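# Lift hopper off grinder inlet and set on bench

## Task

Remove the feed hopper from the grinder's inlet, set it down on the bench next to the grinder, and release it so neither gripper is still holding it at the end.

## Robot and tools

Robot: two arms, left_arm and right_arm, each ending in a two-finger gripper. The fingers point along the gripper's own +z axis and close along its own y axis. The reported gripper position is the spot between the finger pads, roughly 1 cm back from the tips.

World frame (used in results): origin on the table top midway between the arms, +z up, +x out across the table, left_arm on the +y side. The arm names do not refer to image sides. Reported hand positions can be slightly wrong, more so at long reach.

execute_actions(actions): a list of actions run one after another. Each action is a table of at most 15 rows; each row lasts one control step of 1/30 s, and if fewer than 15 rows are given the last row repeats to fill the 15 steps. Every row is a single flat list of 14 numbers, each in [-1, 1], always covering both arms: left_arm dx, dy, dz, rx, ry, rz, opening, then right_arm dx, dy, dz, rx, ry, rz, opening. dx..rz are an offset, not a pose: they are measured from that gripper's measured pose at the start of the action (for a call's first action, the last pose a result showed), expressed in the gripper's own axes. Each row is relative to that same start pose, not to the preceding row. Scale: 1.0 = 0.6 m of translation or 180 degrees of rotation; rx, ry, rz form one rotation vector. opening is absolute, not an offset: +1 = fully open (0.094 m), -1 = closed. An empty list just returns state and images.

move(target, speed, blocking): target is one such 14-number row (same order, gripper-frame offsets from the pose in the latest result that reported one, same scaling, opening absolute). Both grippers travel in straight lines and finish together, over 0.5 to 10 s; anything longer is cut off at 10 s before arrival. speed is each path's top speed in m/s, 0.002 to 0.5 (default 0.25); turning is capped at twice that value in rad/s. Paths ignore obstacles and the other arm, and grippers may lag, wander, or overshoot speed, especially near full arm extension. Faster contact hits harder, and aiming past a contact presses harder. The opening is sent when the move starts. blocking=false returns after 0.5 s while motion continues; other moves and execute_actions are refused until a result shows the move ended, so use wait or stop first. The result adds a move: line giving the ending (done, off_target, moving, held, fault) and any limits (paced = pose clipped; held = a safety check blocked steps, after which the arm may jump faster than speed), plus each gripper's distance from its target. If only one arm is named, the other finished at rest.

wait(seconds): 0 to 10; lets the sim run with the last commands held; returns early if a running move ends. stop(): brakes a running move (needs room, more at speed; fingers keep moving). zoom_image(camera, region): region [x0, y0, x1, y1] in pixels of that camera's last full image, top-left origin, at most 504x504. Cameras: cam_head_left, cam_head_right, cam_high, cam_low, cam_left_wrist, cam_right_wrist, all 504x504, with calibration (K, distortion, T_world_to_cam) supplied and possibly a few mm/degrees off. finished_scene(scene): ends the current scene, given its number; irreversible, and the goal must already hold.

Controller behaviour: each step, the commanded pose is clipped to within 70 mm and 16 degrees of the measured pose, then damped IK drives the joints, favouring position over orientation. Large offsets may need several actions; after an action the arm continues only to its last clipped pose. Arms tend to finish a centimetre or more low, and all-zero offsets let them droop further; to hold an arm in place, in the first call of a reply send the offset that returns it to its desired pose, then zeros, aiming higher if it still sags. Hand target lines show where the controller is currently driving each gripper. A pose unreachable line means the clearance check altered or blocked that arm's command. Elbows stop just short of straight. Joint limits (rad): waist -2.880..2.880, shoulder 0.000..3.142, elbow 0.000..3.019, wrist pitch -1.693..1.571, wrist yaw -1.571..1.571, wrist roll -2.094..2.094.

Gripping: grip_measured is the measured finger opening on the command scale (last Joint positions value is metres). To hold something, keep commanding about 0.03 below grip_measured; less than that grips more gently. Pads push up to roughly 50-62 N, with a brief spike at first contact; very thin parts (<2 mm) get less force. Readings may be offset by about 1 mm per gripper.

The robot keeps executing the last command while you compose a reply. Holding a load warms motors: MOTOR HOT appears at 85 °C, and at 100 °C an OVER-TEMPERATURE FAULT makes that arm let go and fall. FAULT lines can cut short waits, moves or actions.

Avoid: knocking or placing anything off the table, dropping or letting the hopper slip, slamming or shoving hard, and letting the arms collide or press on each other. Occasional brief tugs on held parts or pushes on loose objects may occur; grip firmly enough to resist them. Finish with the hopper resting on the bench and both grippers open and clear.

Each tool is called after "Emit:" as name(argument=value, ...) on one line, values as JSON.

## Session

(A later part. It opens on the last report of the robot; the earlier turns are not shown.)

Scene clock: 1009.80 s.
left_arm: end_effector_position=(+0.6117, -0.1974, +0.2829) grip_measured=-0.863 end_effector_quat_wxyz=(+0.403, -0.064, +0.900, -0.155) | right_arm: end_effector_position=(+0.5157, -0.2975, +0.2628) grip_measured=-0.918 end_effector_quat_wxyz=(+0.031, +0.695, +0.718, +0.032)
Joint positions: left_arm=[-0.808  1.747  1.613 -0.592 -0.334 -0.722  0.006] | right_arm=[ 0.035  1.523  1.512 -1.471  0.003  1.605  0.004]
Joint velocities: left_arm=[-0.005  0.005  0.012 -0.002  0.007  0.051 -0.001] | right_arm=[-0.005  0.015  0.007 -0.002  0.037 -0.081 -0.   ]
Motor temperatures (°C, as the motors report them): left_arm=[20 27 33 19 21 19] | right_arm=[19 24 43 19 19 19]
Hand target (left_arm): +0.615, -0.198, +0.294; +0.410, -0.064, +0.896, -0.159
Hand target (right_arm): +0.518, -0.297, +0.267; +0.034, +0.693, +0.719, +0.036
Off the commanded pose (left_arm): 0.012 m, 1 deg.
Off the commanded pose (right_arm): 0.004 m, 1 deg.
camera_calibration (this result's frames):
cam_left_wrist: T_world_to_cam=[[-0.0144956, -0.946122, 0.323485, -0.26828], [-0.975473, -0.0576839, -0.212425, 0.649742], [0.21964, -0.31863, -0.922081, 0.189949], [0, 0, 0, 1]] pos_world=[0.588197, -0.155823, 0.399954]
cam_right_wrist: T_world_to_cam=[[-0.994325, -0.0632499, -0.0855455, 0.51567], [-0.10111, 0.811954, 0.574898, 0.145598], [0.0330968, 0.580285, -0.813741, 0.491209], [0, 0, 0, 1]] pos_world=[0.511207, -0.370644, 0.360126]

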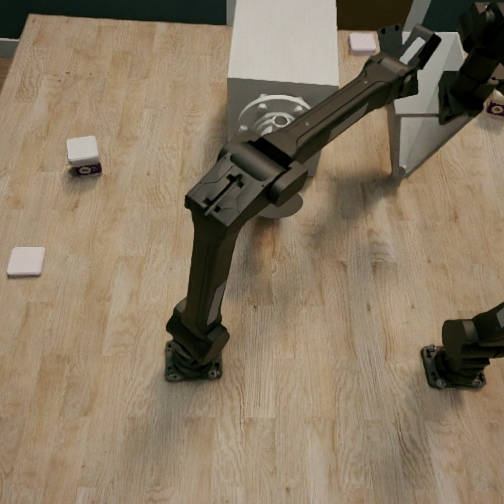

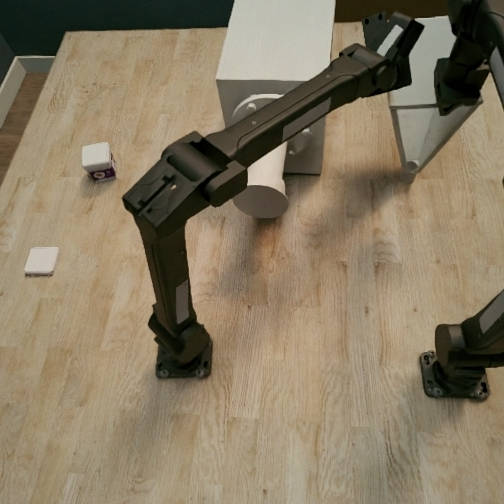

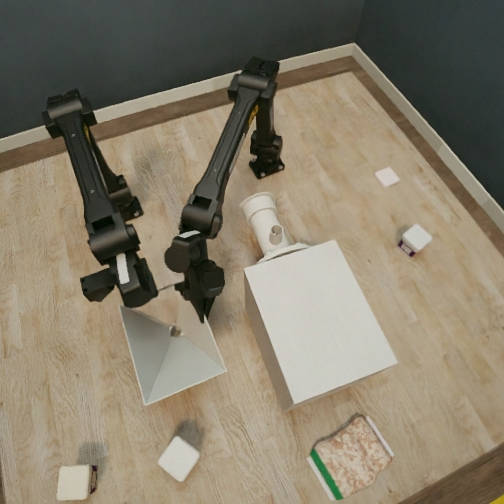

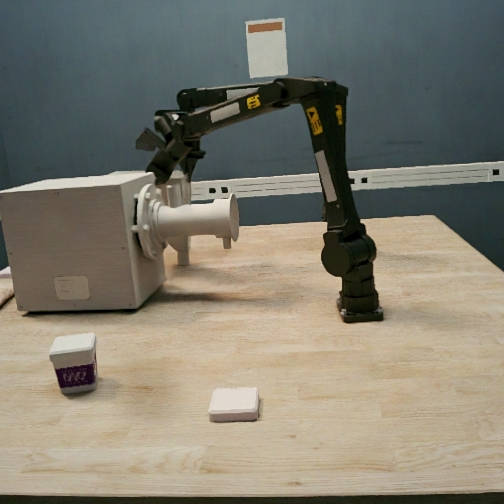

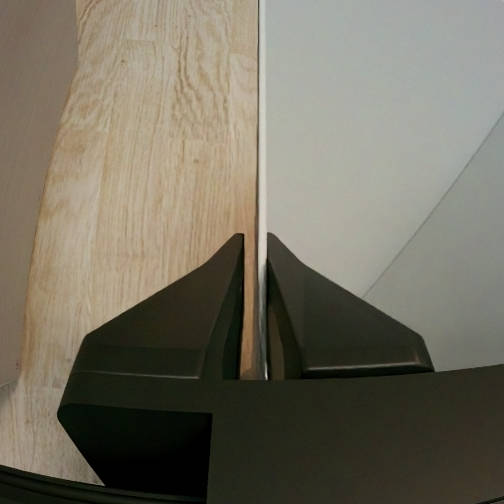

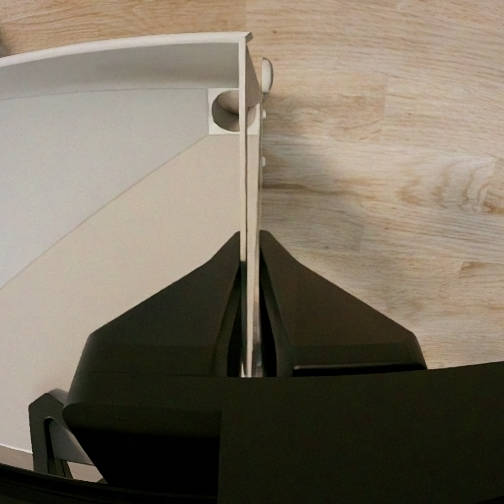

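Emit:
move(target=[-0.03,0.0,-0.2,0,0,0,-0.75,0.0,0.003,-0.007,0,0,0,-0.95], speed=0.12)

Scene clock: 1019.90 s.
left_arm: end_effector_position=(+0.5405, -0.1617, +0.3586) grip_measured=-0.752 end_effector_quat_wxyz=(+0.399, -0.062, +0.903, -0.146) | right_arm: end_effector_position=(+0.5132, -0.2973, +0.2626) grip_measured=-0.924 end_effector_quat_wxyz=(+0.028, +0.692, +0.720, +0.027)
Joint positions: left_arm=[-0.851  1.543  1.564 -0.776 -0.371 -0.748  0.012] | right_arm=[ 0.037  1.523  1.512 -1.482  0.004  1.599  0.004]
Joint velocities: left_arm=[-0.005  0.005 -0.002  0.002  0.007  0.081 -0.001] | right_arm=[-0.005 -0.024 -0.007 -0.007 -0.007  0.037 -0.   ]
Motor temperatures (°C, as the motors report them): left_arm=[20 27 33 19 20 19] | right_arm=[19 24 43 19 19 19]
Hand target (left_arm): +0.534, -0.165, +0.370; +0.403, -0.064, +0.900, -0.155
Hand target (right_arm): +0.517, -0.298, +0.267; +0.031, +0.695, +0.718, +0.032
Off the commanded pose (left_arm): 0.014 m, 1 deg.
Off the commanded pose (right_arm): 0.006 m, 1 deg.
move: off_target (left_arm)
camera_calibration (this result's frames):
cam_left_wrist: T_world_to_cam=[[-0.010485, -0.95187, 0.306323, -0.257009], [-0.977243, -0.0551517, -0.204829, 0.597059], [0.211865, -0.301499, -0.92963, 0.296448], [0, 0, 0, 1]] pos_world=[0.517971, -0.122332, 0.476609]
cam_right_wrist: T_world_to_cam=[[-0.99464, -0.0709121, -0.0752548, 0.508318], [-0.101368, 0.812332, 0.574318, 0.145661], [0.0204058, 0.578868, -0.815166, 0.49745], [0, 0, 0, 1]] pos_world=[0.510208, -0.370237, 0.360102]

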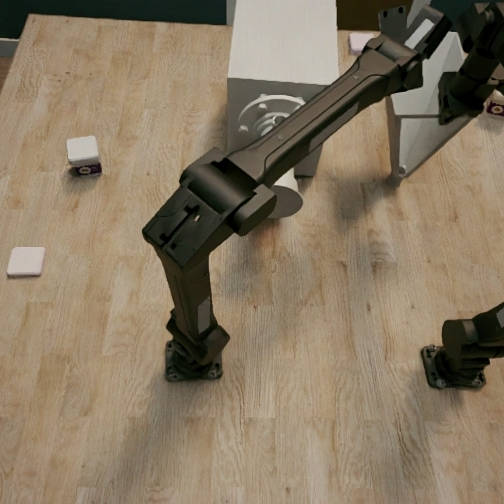

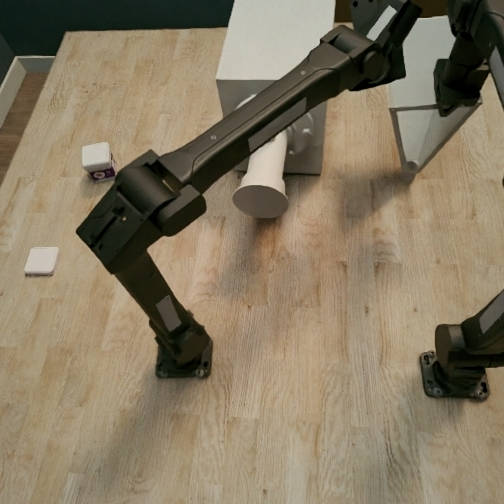

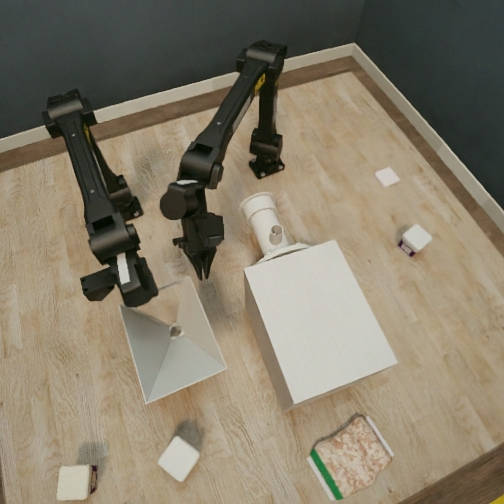

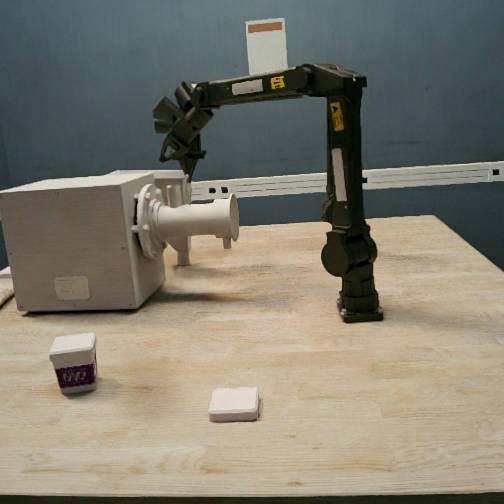

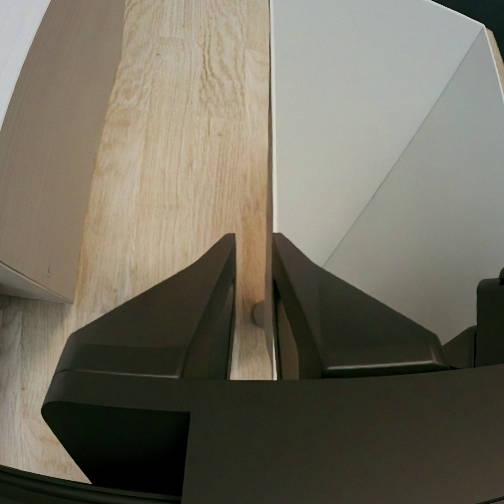

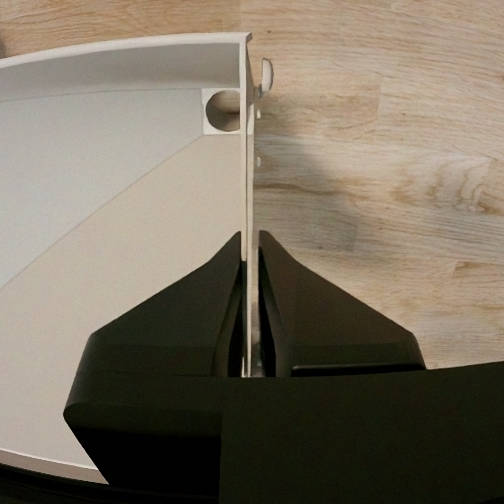

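Emit:
move(target=[0.0614,0.565,-0.376,0,0,0,-0.5,0.0,-0.099,0.014,-0.11,0,0,-0.95], speed=0.15)

Scene clock: 1081.67 s.
left_arm: end_effector_position=(+0.3534, +0.1955, +0.3664) grip_measured=-0.503 end_effector_quat_wxyz=(+0.397, -0.065, +0.903, -0.149) | right_arm: end_effector_position=(+0.4422, -0.3018, +0.2454) grip_measured=-0.925 end_effector_quat_wxyz=(+0.129, +0.680, +0.709, +0.134)
Joint positions: left_arm=[-0.088  0.646  0.944 -1.012  0.212 -0.251  0.023] | right_arm=[ 0.04   1.155  1.076 -1.117  0.011  1.599  0.004]
Joint velocities: left_arm=[-0.024 -0.005 -0.012  0.002 -0.139  0.037 -0.   ] | right_arm=[-0.005 -0.015  0.012 -0.017 -0.066 -0.022  0.   ]
Motor temperatures (°C, as the motors report them): left_arm=[20 26 33 19 20 19] | right_arm=[19 24 43 19 19 19]
Hand target (left_arm): +0.352, +0.198, +0.370; +0.400, -0.061, +0.903, -0.146
Hand target (right_arm): +0.455, -0.299, +0.249; +0.147, +0.676, +0.706, +0.150
Off the commanded pose (left_arm): 0.007 m, 1 deg.
Off the commanded pose (right_arm): 0.013 m, 3 deg.
move: off_target (right_arm)
camera_calibration (this result's frames):
cam_left_wrist: T_world_to_cam=[[-0.00649342, -0.949459, 0.313825, 0.0740383], [-0.978027, -0.0593666, -0.199847, 0.434835], [0.208377, -0.308227, -0.928211, 0.453047], [0, 0, 0, 1]] pos_world=[0.331357, 0.235752, 0.484188]
cam_right_wrist: T_world_to_cam=[[-0.928937, -0.0700026, -0.36356, 0.478102], [-0.26811, 0.804387, 0.530168, 0.234245], [0.25533, 0.589967, -0.765993, 0.374816], [0, 0, 0, 1]] pos_world=[0.411228, -0.376084, 0.336736]

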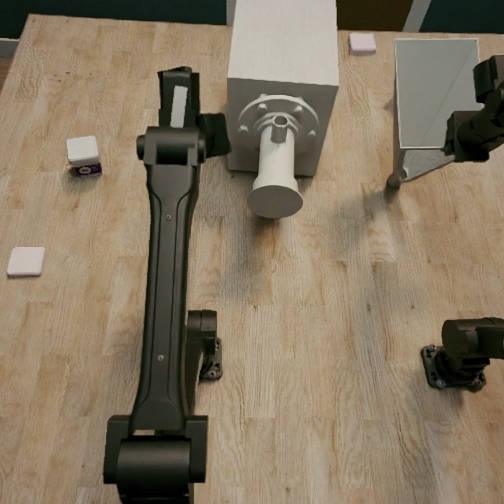

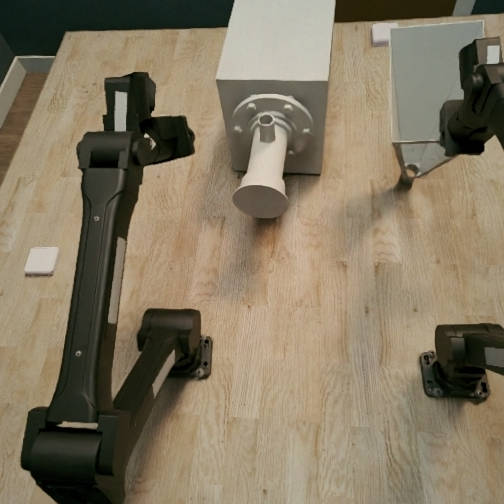

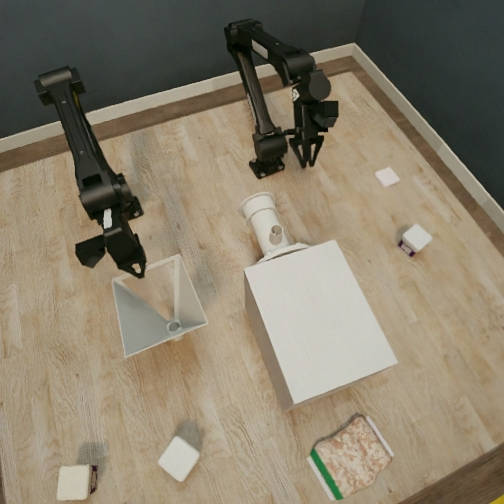

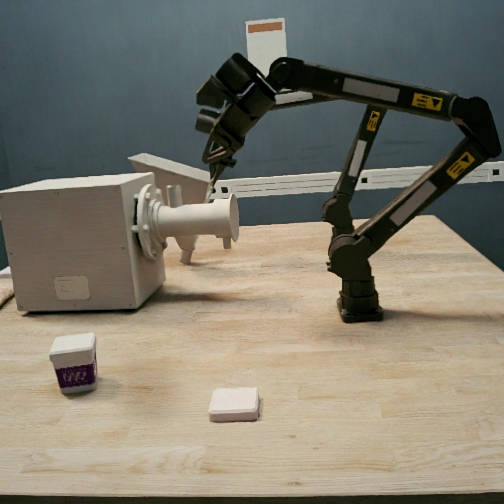

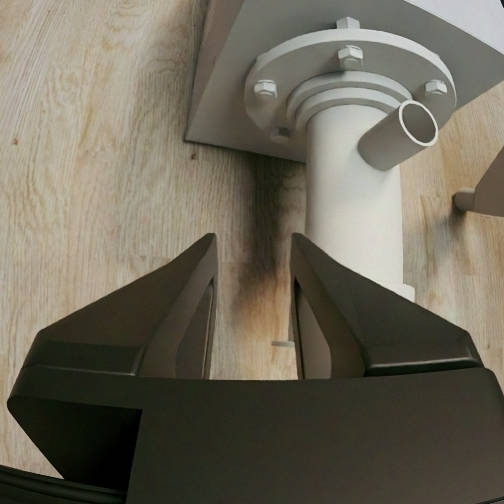

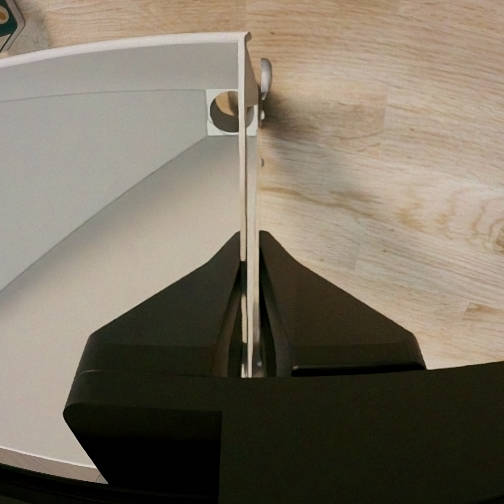

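Emit:
move(target=[-0.008,0,-0.007,0,0,0,-0.5,0.0,-0.0693,0.0444,-0.12,0,0,-0.95], speed=0.08)

Scene clock: 1099.00 s.
left_arm: end_effector_position=(+0.3518, +0.1948, +0.3616) grip_measured=-0.503 end_effector_quat_wxyz=(+0.391, -0.063, +0.906, -0.150) | right_arm: end_effector_position=(+0.4063, -0.3057, +0.1923) grip_measured=-0.931 end_effector_quat_wxyz=(+0.240, +0.651, +0.676, +0.248)
Joint positions: left_arm=[-0.088  0.646  0.938 -1.02   0.216 -0.248  0.023] | right_arm=[ 0.043  0.884  0.655 -0.637  0.025  1.599  0.003]
Joint velocities: left_arm=[-0.015  0.005  0.007  0.012  0.007  0.022  0.   ] | right_arm=[ 0.005 -0.015  0.012 -0.002  0.037  0.037 -0.   ]
Motor temperatures (°C, as the motors report them): left_arm=[20 25 32 19 20 19] | right_arm=[19 23 43 19 19 19]
Hand target (left_arm): +0.353, +0.197, +0.372; +0.397, -0.065, +0.903, -0.149
Hand target (right_arm): +0.414, -0.303, +0.205; +0.255, +0.643, +0.672, +0.263
Off the commanded pose (left_arm): 0.011 m, 1 deg.
Off the commanded pose (right_arm): 0.015 m, 3 deg.
move: off_target (left_arm, right_arm)
camera_calibration (this result's frames):
cam_left_wrist: T_world_to_cam=[[-0.00712424, -0.949304, 0.314279, 0.0749199], [-0.980922, -0.0544244, -0.186629, 0.427483], [0.194272, -0.309612, -0.930805, 0.454864], [0, 0, 0, 1]] pos_world=[0.331493, 0.235219, 0.479625]
cam_right_wrist: T_world_to_cam=[[-0.761161, -0.0602888, -0.645755, 0.414239], [-0.423642, 0.800124, 0.424652, 0.338065], [0.491082, 0.596797, -0.634564, 0.226642], [0, 0, 0, 1]] pos_world=[0.347221, -0.380779, 0.267756]

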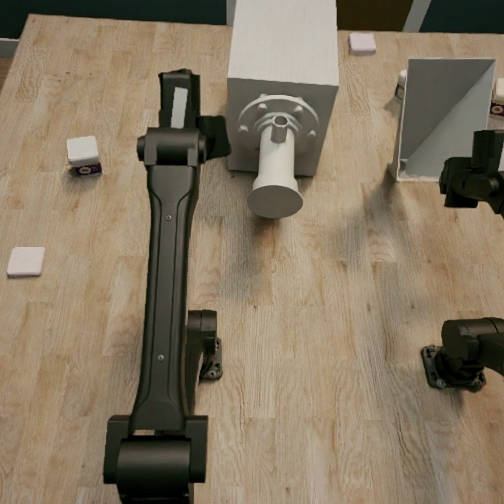

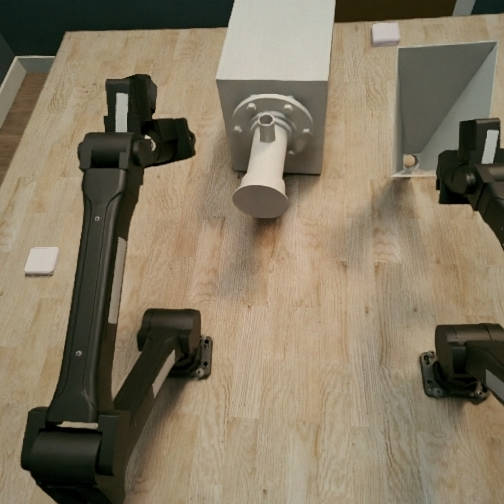

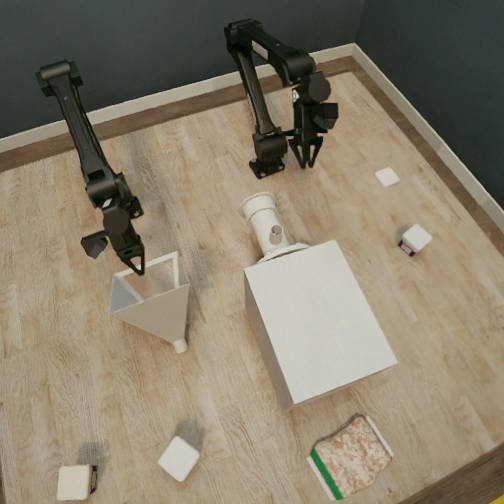

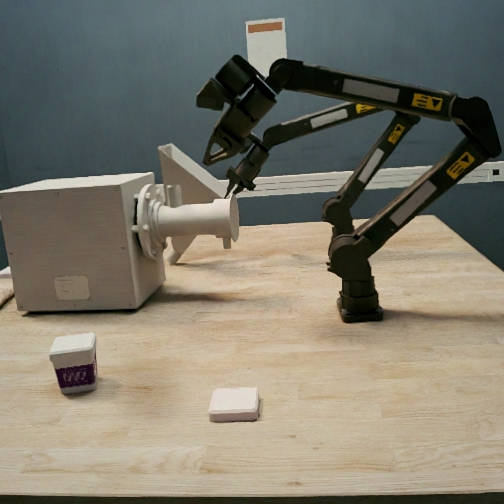

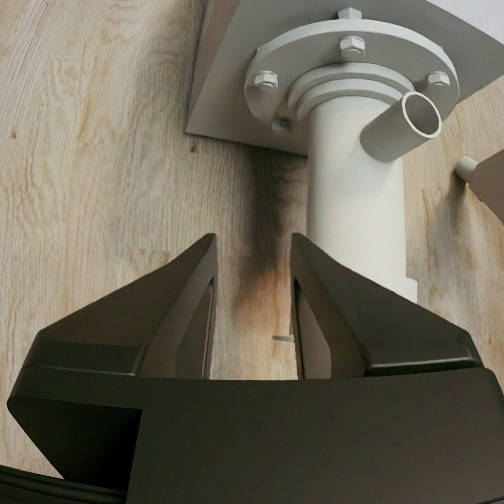

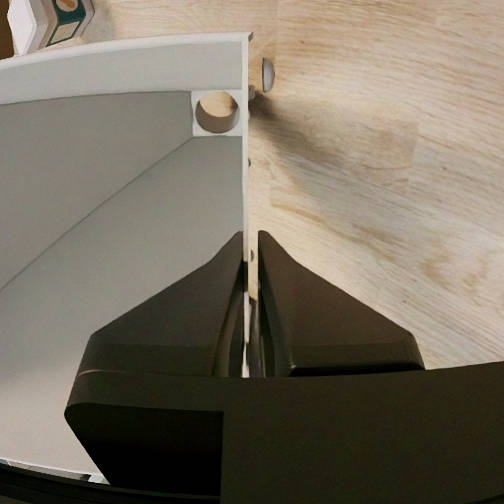

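Emit:
move(target=[-0.010,0,-0.010,0,-0.005,0,-0.5,0.0045,-0.0747,0.0392,-0.115,0,0,-0.97], speed=0.08)

Scene clock: 1113.00 s.
left_arm: end_effector_position=(+0.3514, +0.1947, +0.3581) grip_measured=-0.503 end_effector_quat_wxyz=(+0.388, -0.064, +0.907, -0.150) | right_arm: end_effector_position=(+0.3800, -0.3068, +0.1263) grip_measured=-0.931 end_effector_quat_wxyz=(+0.339, +0.608, +0.629, +0.346)
Joint positions: left_arm=[-0.088  0.646  0.931 -1.02   0.217 -0.248  0.023] | right_arm=[ 0.061  0.77   0.262 -0.052  0.055  1.597  0.003]
Joint velocities: left_arm=[-0.015  0.015  0.022 -0.012 -0.007  0.007 -0.001] | right_arm=[-0.005 -0.005 -0.002  0.002 -0.007  0.007  0.001]
Motor temperatures (°C, as the motors report them): left_arm=[20 25 33 19 20 19] | right_arm=[19 23 43 19 19 19]
Hand target (left_arm): +0.351, +0.197, +0.370; +0.398, -0.065, +0.903, -0.149
Hand target (right_arm): +0.388, -0.304, +0.145; +0.354, +0.597, +0.621, +0.364
Off the commanded pose (left_arm): 0.012 m, 1 deg.
Off the commanded pose (right_arm): 0.021 m, 3 deg.
move: off_target (left_arm, right_arm)
camera_calibration (this result's frames):
cam_left_wrist: T_world_to_cam=[[-0.00562219, -0.949162, 0.314736, 0.0751873], [-0.982143, -0.0539474, -0.180235, 0.424507], [0.188052, -0.31013, -0.93191, 0.4543], [0, 0, 0, 1]] pos_world=[0.331917, 0.235158, 0.476213]
cam_right_wrist: T_world_to_cam=[[-0.531027, -0.0539433, -0.845636, 0.291276], [-0.529324, 0.800416, 0.281337, 0.414162], [0.661684, 0.597013, -0.453596, 0.11078], [0, 0, 0, 1]] pos_world=[0.3006, -0.381927, 0.180044]

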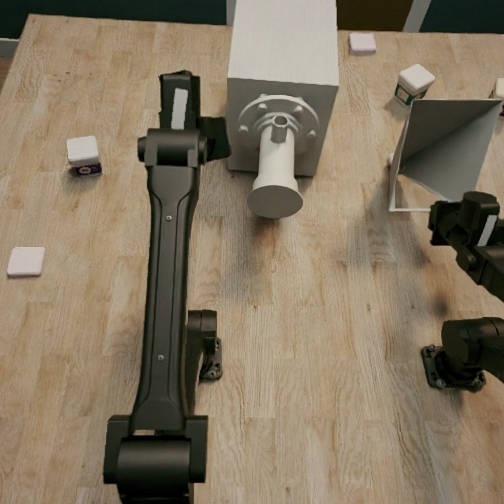

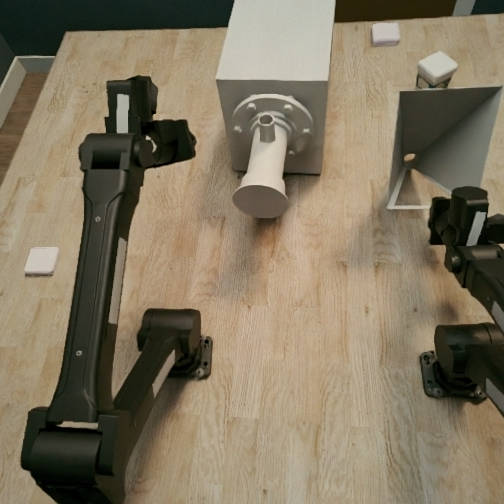

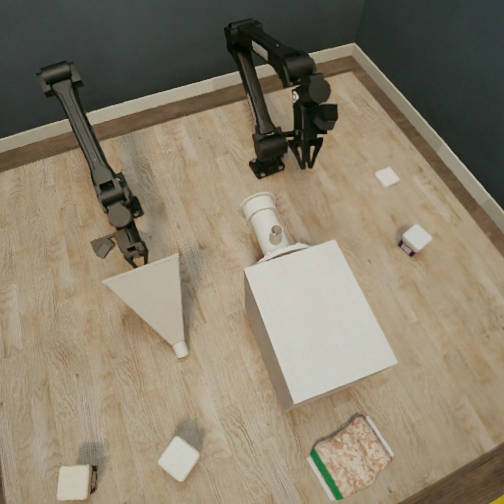

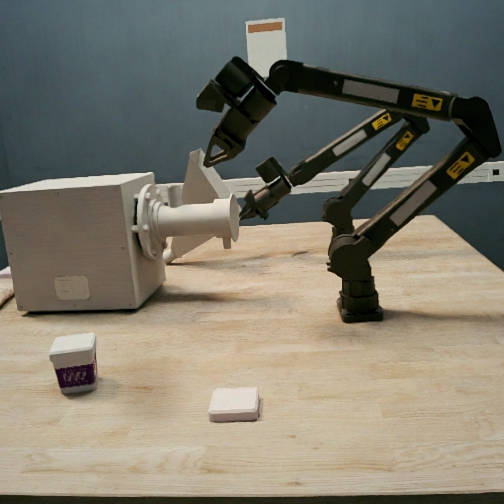

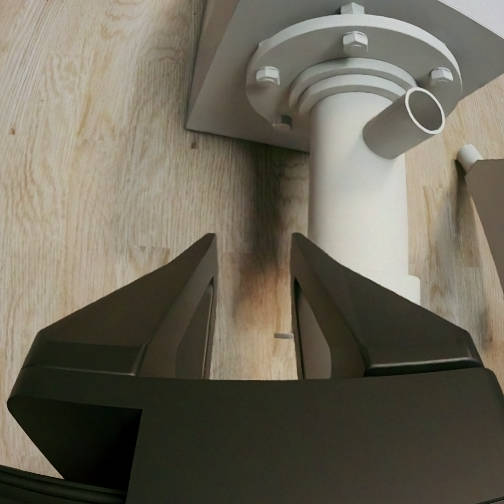

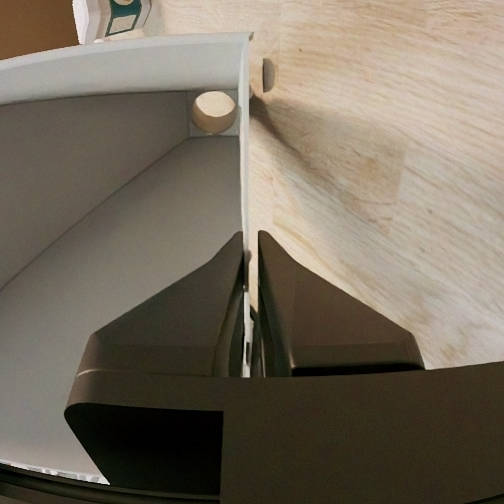

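Emit:
move(target=[-0.012,0,-0.012,0,-0.005,0,-0.5,0.004,-0.009,0.055,-0.073,0,0,-0.97], speed=0.05)

Scene clock: 1150.23 s.
left_arm: end_effector_position=(+0.3510, +0.1942, +0.3546) grip_measured=-0.503 end_effector_quat_wxyz=(+0.385, -0.064, +0.908, -0.151) | right_arm: end_effector_position=(+0.3944, -0.3071, +0.0848) grip_measured=-0.930 end_effector_quat_wxyz=(+0.391, +0.577, +0.599, +0.394)
Joint positions: left_arm=[-0.088  0.646  0.925 -1.02   0.219 -0.248  0.023] | right_arm=[0.061 1.133 0.125 0.614 0.064 1.581 0.003]
Joint velocities: left_arm=[-0.005 -0.024 -0.007  0.017  0.007 -0.022 -0.   ] | right_arm=[-0.005 -0.015 -0.012 -0.002 -0.066 -0.007 -0.   ]
Motor temperatures (°C, as the motors report them): left_arm=[20 24 33 19 20 19] | right_arm=[19 23 43 19 19 19]
Hand target (left_arm): +0.351, +0.198, +0.367; +0.395, -0.065, +0.904, -0.150
Hand target (right_arm): +0.405, -0.304, +0.104; +0.407, +0.565, +0.586, +0.414
Off the commanded pose (left_arm): 0.014 m, 1 deg.
Off the commanded pose (right_arm): 0.022 m, 4 deg.
move: off_target (left_arm, right_arm)
camera_calibration (this result's frames):
cam_left_wrist: T_world_to_cam=[[-0.00544509, -0.948607, 0.316409, 0.0750938], [-0.983399, -0.0523102, -0.173751, 0.421244], [0.181373, -0.312103, -0.932575, 0.453973], [0, 0, 0, 1]] pos_world=[0.332322, 0.234956, 0.472795]
cam_right_wrist: T_world_to_cam=[[-0.384076, -0.0564028, -0.921577, 0.211495], [-0.567692, 0.801597, 0.187531, 0.45714], [0.728156, 0.595199, -0.339893, 0.0461066], [0, 0, 0, 1]] pos_world=[0.307172, -0.381956, 0.124852]

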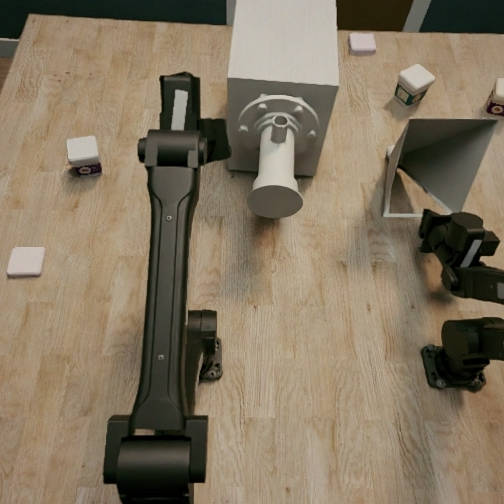

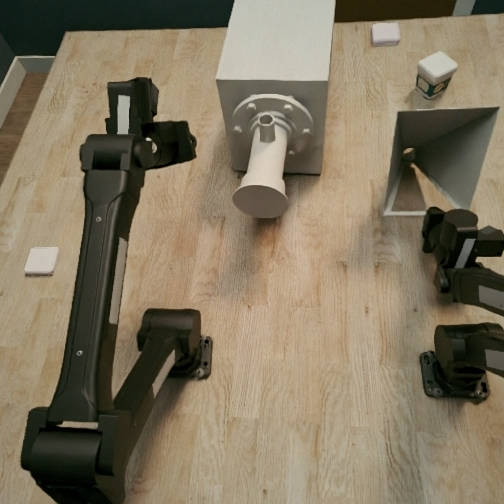

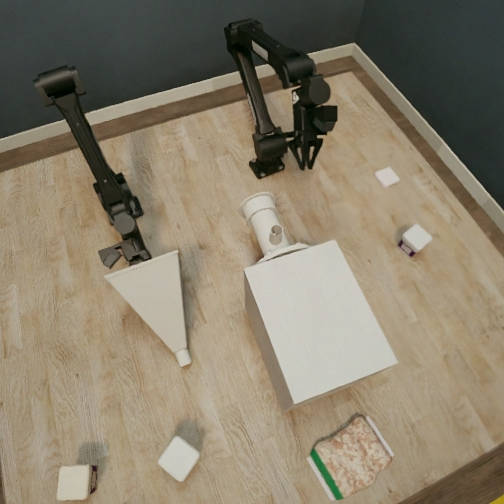

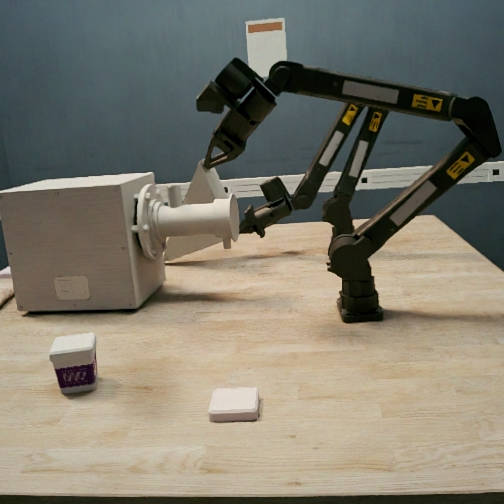

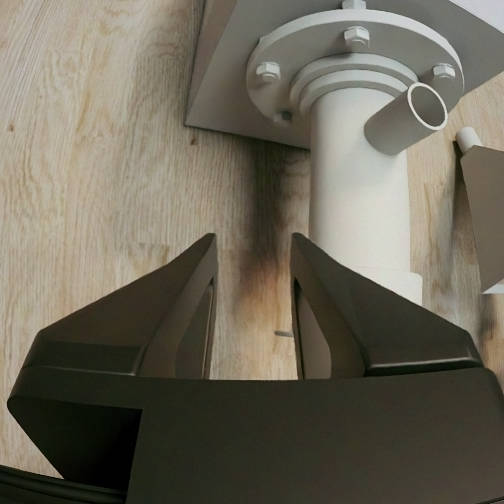

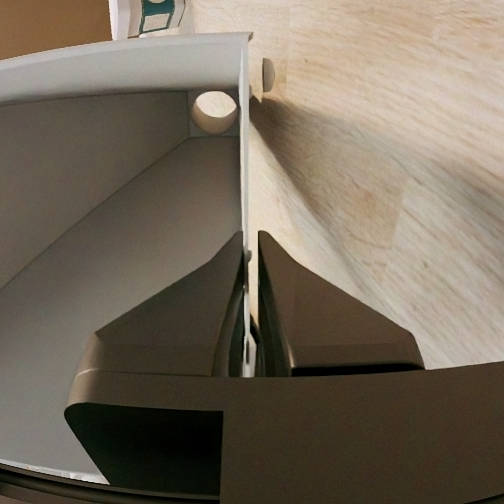

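Emit:
execute_actions(actions=[[[-0.012,0,-0.012,0,-0.006,0,-0.5,0.004,0.033,0.002,-0.02,0,0,-0.93],[-0.012,0,-0.012,0,-0.006,0,-0.5,0.004,0.033,0.002,-0.02,0,0,-0.93],[-0.012,0,-0.012,0,-0.006,0,-0.5,0.004,0.033,0.002,-0.02,0,0,-0.93],[-0.012,0,-0.012,0,-0.006,0,-0.5,0.004,0.033,0.002,-0.02,0,0,-0.92],[-0.012,0,-0.012,0,-0.006,0,-0.5,0.004,0.033,0.002,-0.02,0,0,-0.92],[-0.012,0,-0.012,0,-0.006,0,-0.5,0.004,0.033,0.002,-0.02,0,0,-0.92],[-0.012,0,-0.012,0,-0.006,0,-0.5,0.004,0.033,0.002,-0.02,0,0,-0.91],[-0.012,0,-0.012,0,-0.006,0,-0.5,0.004,0.033,0.002,-0.02,0,0,-0.91],[-0.012,0,-0.012,0,-0.006,0,-0.5,0.004,0.033,0.002,-0.02,0,0,-0.91],[-0.012,0,-0.012,0,-0.006,0,-0.5,0.004,0.033,0.002,-0.02,0,0,-0.90],[-0.012,0,-0.012,0,-0.006,0,-0.5,0.004,0.033,0.002,-0.02,0,0,-0.90],[-0.012,0,-0.012,0,-0.006,0,-0.5,0.004,0.033,0.002,-0.02,0,0,-0.90],[-0.012,0,-0.012,0,-0.006,0,-0.5,0.004,0.033,0.002,-0.02,0,0,-0.89]],[[-0.012,0,-0.012,0,-0.006,0,-0.5,0.004,0.030,0.002,-0.018,0,0,-0.88],[-0.012,0,-0.012,0,-0.006,0,-0.5,0.004,0.030,0.002,-0.018,0,0,-0.88],[-0.012,0,-0.012,0,-0.006,0,-0.5,0.004,0.030,0.002,-0.018,0,0,-0.87],[-0.012,0,-0.012,0,-0.006,0,-0.5,0.004,0.030,0.002,-0.018,0,0,-0.87],[-0.012,0,-0.012,0,-0.006,0,-0.5,0.004,0.030,0.002,-0.018,0,0,-0.86],[-0.012,0,-0.012,0,-0.006,0,-0.5,0.004,0.030,0.002,-0.018,0,0,-0.86],[-0.012,0,-0.012,0,-0.006,0,-0.5,0.004,0.030,0.002,-0.018,0,0,-0.85],[-0.012,0,-0.012,0,-0.006,0,-0.5,0.004,0.030,0.002,-0.018,0,0,-0.85],[-0.012,0,-0.012,0,-0.006,0,-0.5,0.004,0.030,0.002,-0.018,0,0,-0.84],[-0.012,0,-0.012,0,-0.006,0,-0.5,0.004,0.030,0.002,-0.018,0,0,-0.84],[-0.012,0,-0.012,0,-0.006,0,-0.5,0.004,0.030,0.002,-0.018,0,0,-0.83],[-0.012,0,-0.012,0,-0.006,0,-0.5,0.004,0.030,0.002,-0.018,0,0,-0.83],[-0.012,0,-0.012,0,-0.006,0,-0.5,0.004,0.030,0.002,-0.018,0,0,-0.82],[-0.012,0,-0.012,0,-0.006,0,-0.5,0.004,0.030,0.002,-0.018,0,0,-0.82],[-0.012,0,-0.012,0,-0.006,0,-0.5,0.004,0.030,0.002,-0.018,0,0,-0.81]]])

Scene clock: 1206.03 s.
left_arm: end_effector_position=(+0.3509, +0.1936, +0.3547) grip_measured=-0.503 end_effector_quat_wxyz=(+0.384, -0.063, +0.908, -0.153) | right_arm: end_effector_position=(+0.3882, -0.3089, +0.0785) grip_measured=-0.812 end_effector_quat_wxyz=(+0.396, +0.573, +0.608, +0.381)
Joint positions: left_arm=[-0.088  0.646  0.925 -1.02   0.223 -0.248  0.023] | right_arm=[0.064 1.134 0.11  0.615 0.079 1.556 0.009]
Joint velocities: left_arm=[-0.015  0.005  0.007 -0.007 -0.037 -0.066  0.   ] | right_arm=[-0.005 -0.015 -0.002 -0.007 -0.007 -0.037  0.009]
Motor temperatures (°C, as the motors report them): left_arm=[20 24 33 19 20 19] | right_arm=[19 22 40 20 19 19]
Hand target (left_arm): +0.351, +0.197, +0.364; +0.393, -0.065, +0.905, -0.151
Hand target (right_arm): +0.399, -0.305, +0.098; +0.409, +0.565, +0.591, +0.405
Off the commanded pose (left_arm): 0.010 m, 1 deg.
Off the commanded pose (right_arm): 0.023 m, 4 deg.
camera_calibration (this result's frames):
cam_left_wrist: T_world_to_cam=[[-0.00810555, -0.947771, 0.31885, 0.0743624], [-0.983548, -0.0499885, -0.173592, 0.420663], [0.180464, -0.315011, -0.931773, 0.454482], [0, 0, 0, 1]] pos_world=[0.332327, 0.234674, 0.472787]
cam_right_wrist: T_world_to_cam=[[-0.396518, -0.0836904, -0.914204, 0.19909], [-0.565068, 0.807086, 0.171203, 0.458261], [0.723513, 0.584473, -0.367315, 0.0502399], [0, 0, 0, 1]] pos_world=[0.301542, -0.382558, 0.122007]

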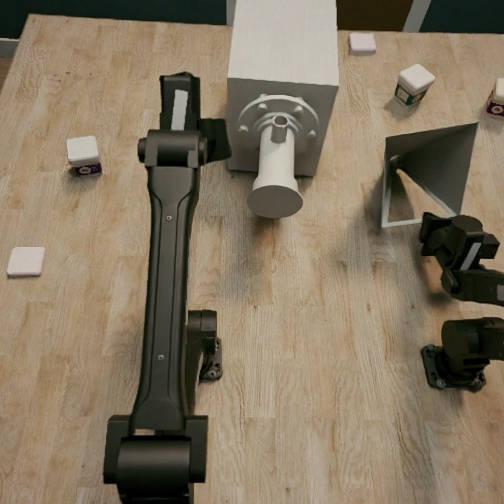

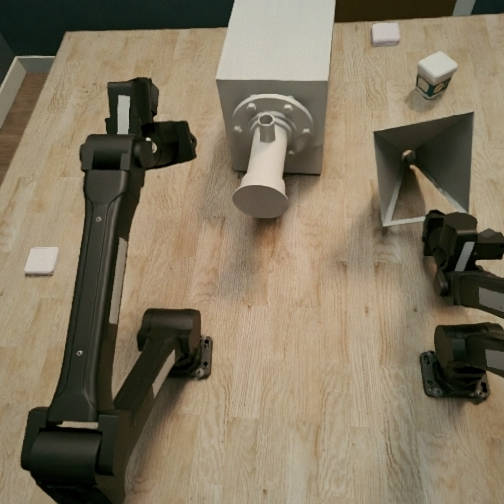

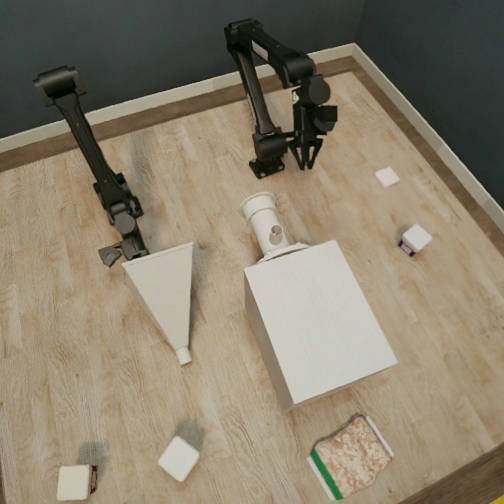

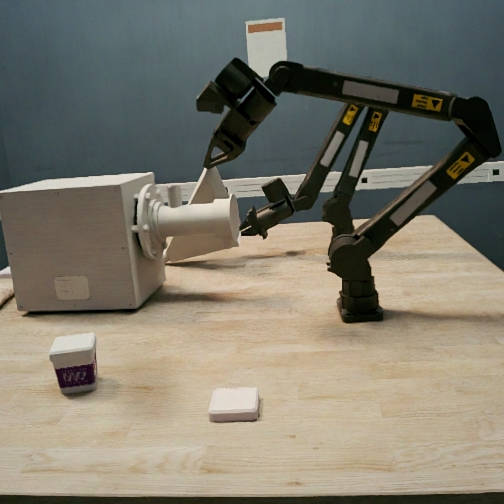

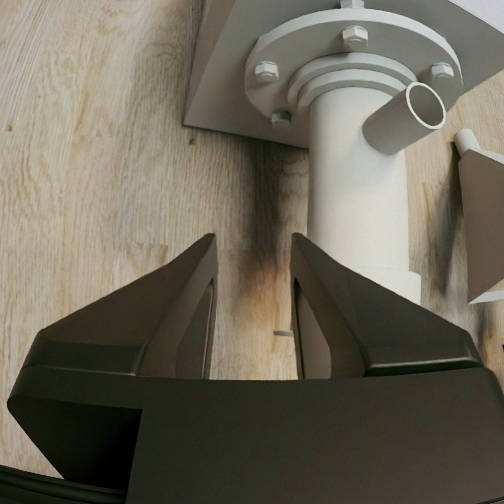

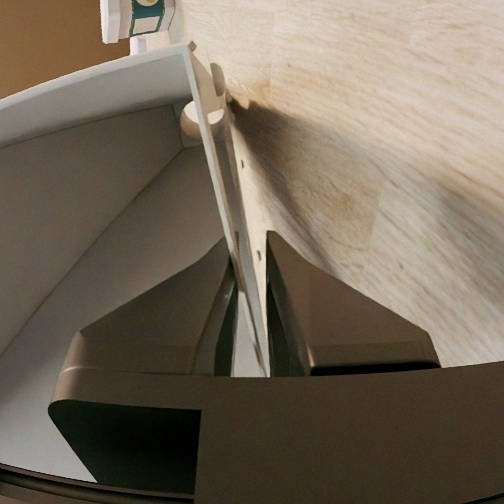

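Emit:
move(target=[-0.012,0,-0.012,0,-0.006,0,-0.5,0.006,0.0035,0.035,0.048,0,0,-0.72], speed=0.03)

Scene clock: 1230.23 s.
left_arm: end_effector_position=(+0.3504, +0.1934, +0.3512) grip_measured=-0.503 end_effector_quat_wxyz=(+0.381, -0.063, +0.910, -0.153) | right_arm: end_effector_position=(+0.3724, -0.3101, +0.0398) grip_measured=-0.713 end_effector_quat_wxyz=(+0.332, +0.605, +0.658, +0.301)
Joint positions: left_arm=[-0.088  0.646  0.918 -1.02   0.225 -0.248  0.023] | right_arm=[0.069 1.116 0.154 0.318 0.085 1.545 0.013]
Joint velocities: left_arm=[-0.024 -0.015  0.017  0.017 -0.022  0.066  0.   ] | right_arm=[-0.024 -0.005 -0.002  0.007 -0.154 -0.037 -0.   ]
Motor temperatures (°C, as the motors report them): left_arm=[20 23 33 19 20 19] | right_arm=[19 22 40 19 19 19]
Hand target (left_arm): +0.350, +0.197, +0.364; +0.393, -0.064, +0.905, -0.152
Hand target (right_arm): +0.404, -0.305, +0.074; +0.351, +0.601, +0.635, +0.335
Off the commanded pose (left_arm): 0.014 m, 1 deg.
Off the commanded pose (right_arm): 0.048 m, 5 deg.
move: off_target (left_arm, right_arm)
camera_calibration (this result's frames):
cam_left_wrist: T_world_to_cam=[[-0.00709512, -0.947455, 0.319812, 0.0744829], [-0.98471, -0.0490476, -0.167152, 0.41758], [0.174054, -0.316108, -0.93262, 0.45398], [0, 0, 0, 1]] pos_world=[0.332707, 0.234557, 0.469369]
cam_right_wrist: T_world_to_cam=[[-0.596787, -0.116449, -0.793905, 0.21694], [-0.516909, 0.812551, 0.269382, 0.436766], [0.613719, 0.57114, -0.545113, 0.0919444], [0, 0, 0, 1]] pos_world=[0.298807, -0.382145, 0.104693]

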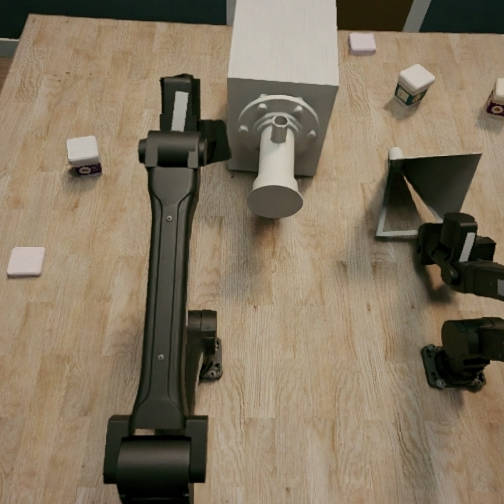

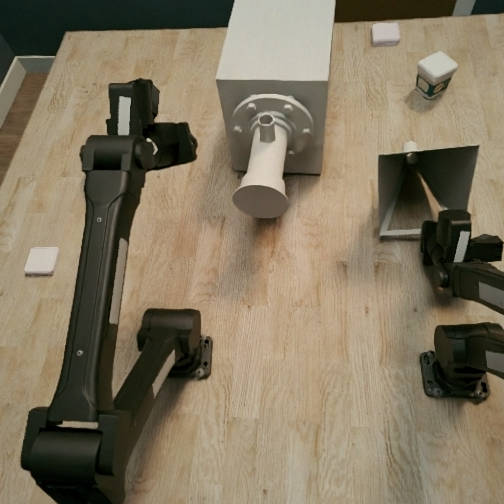

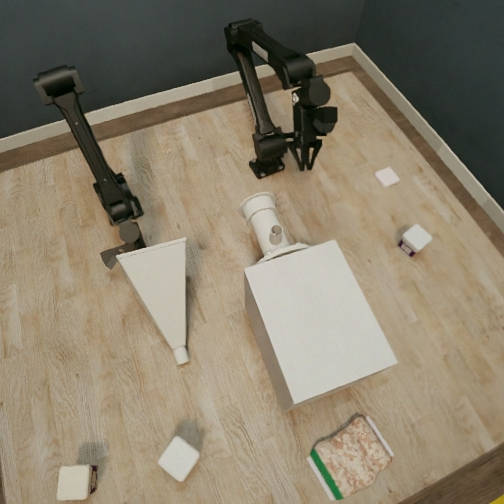

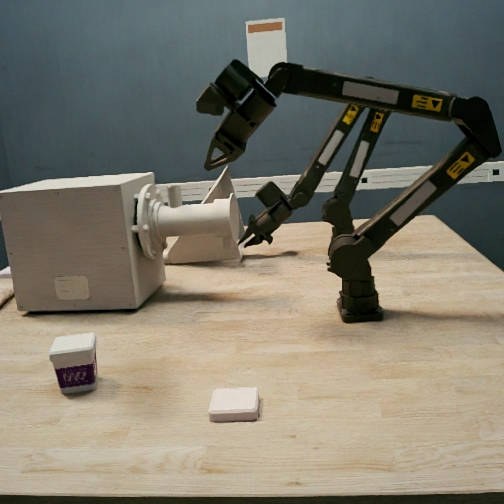

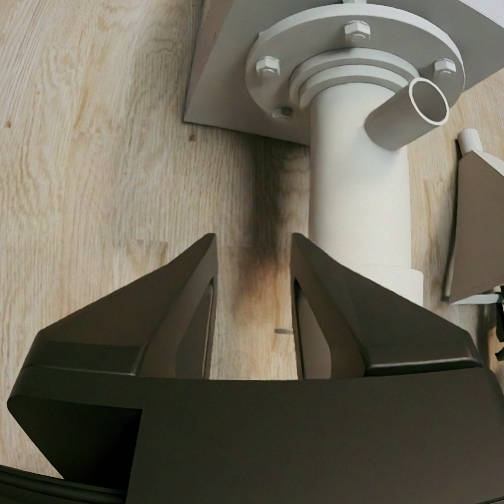

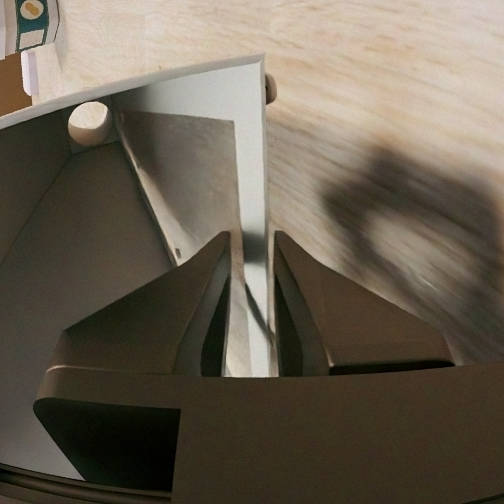

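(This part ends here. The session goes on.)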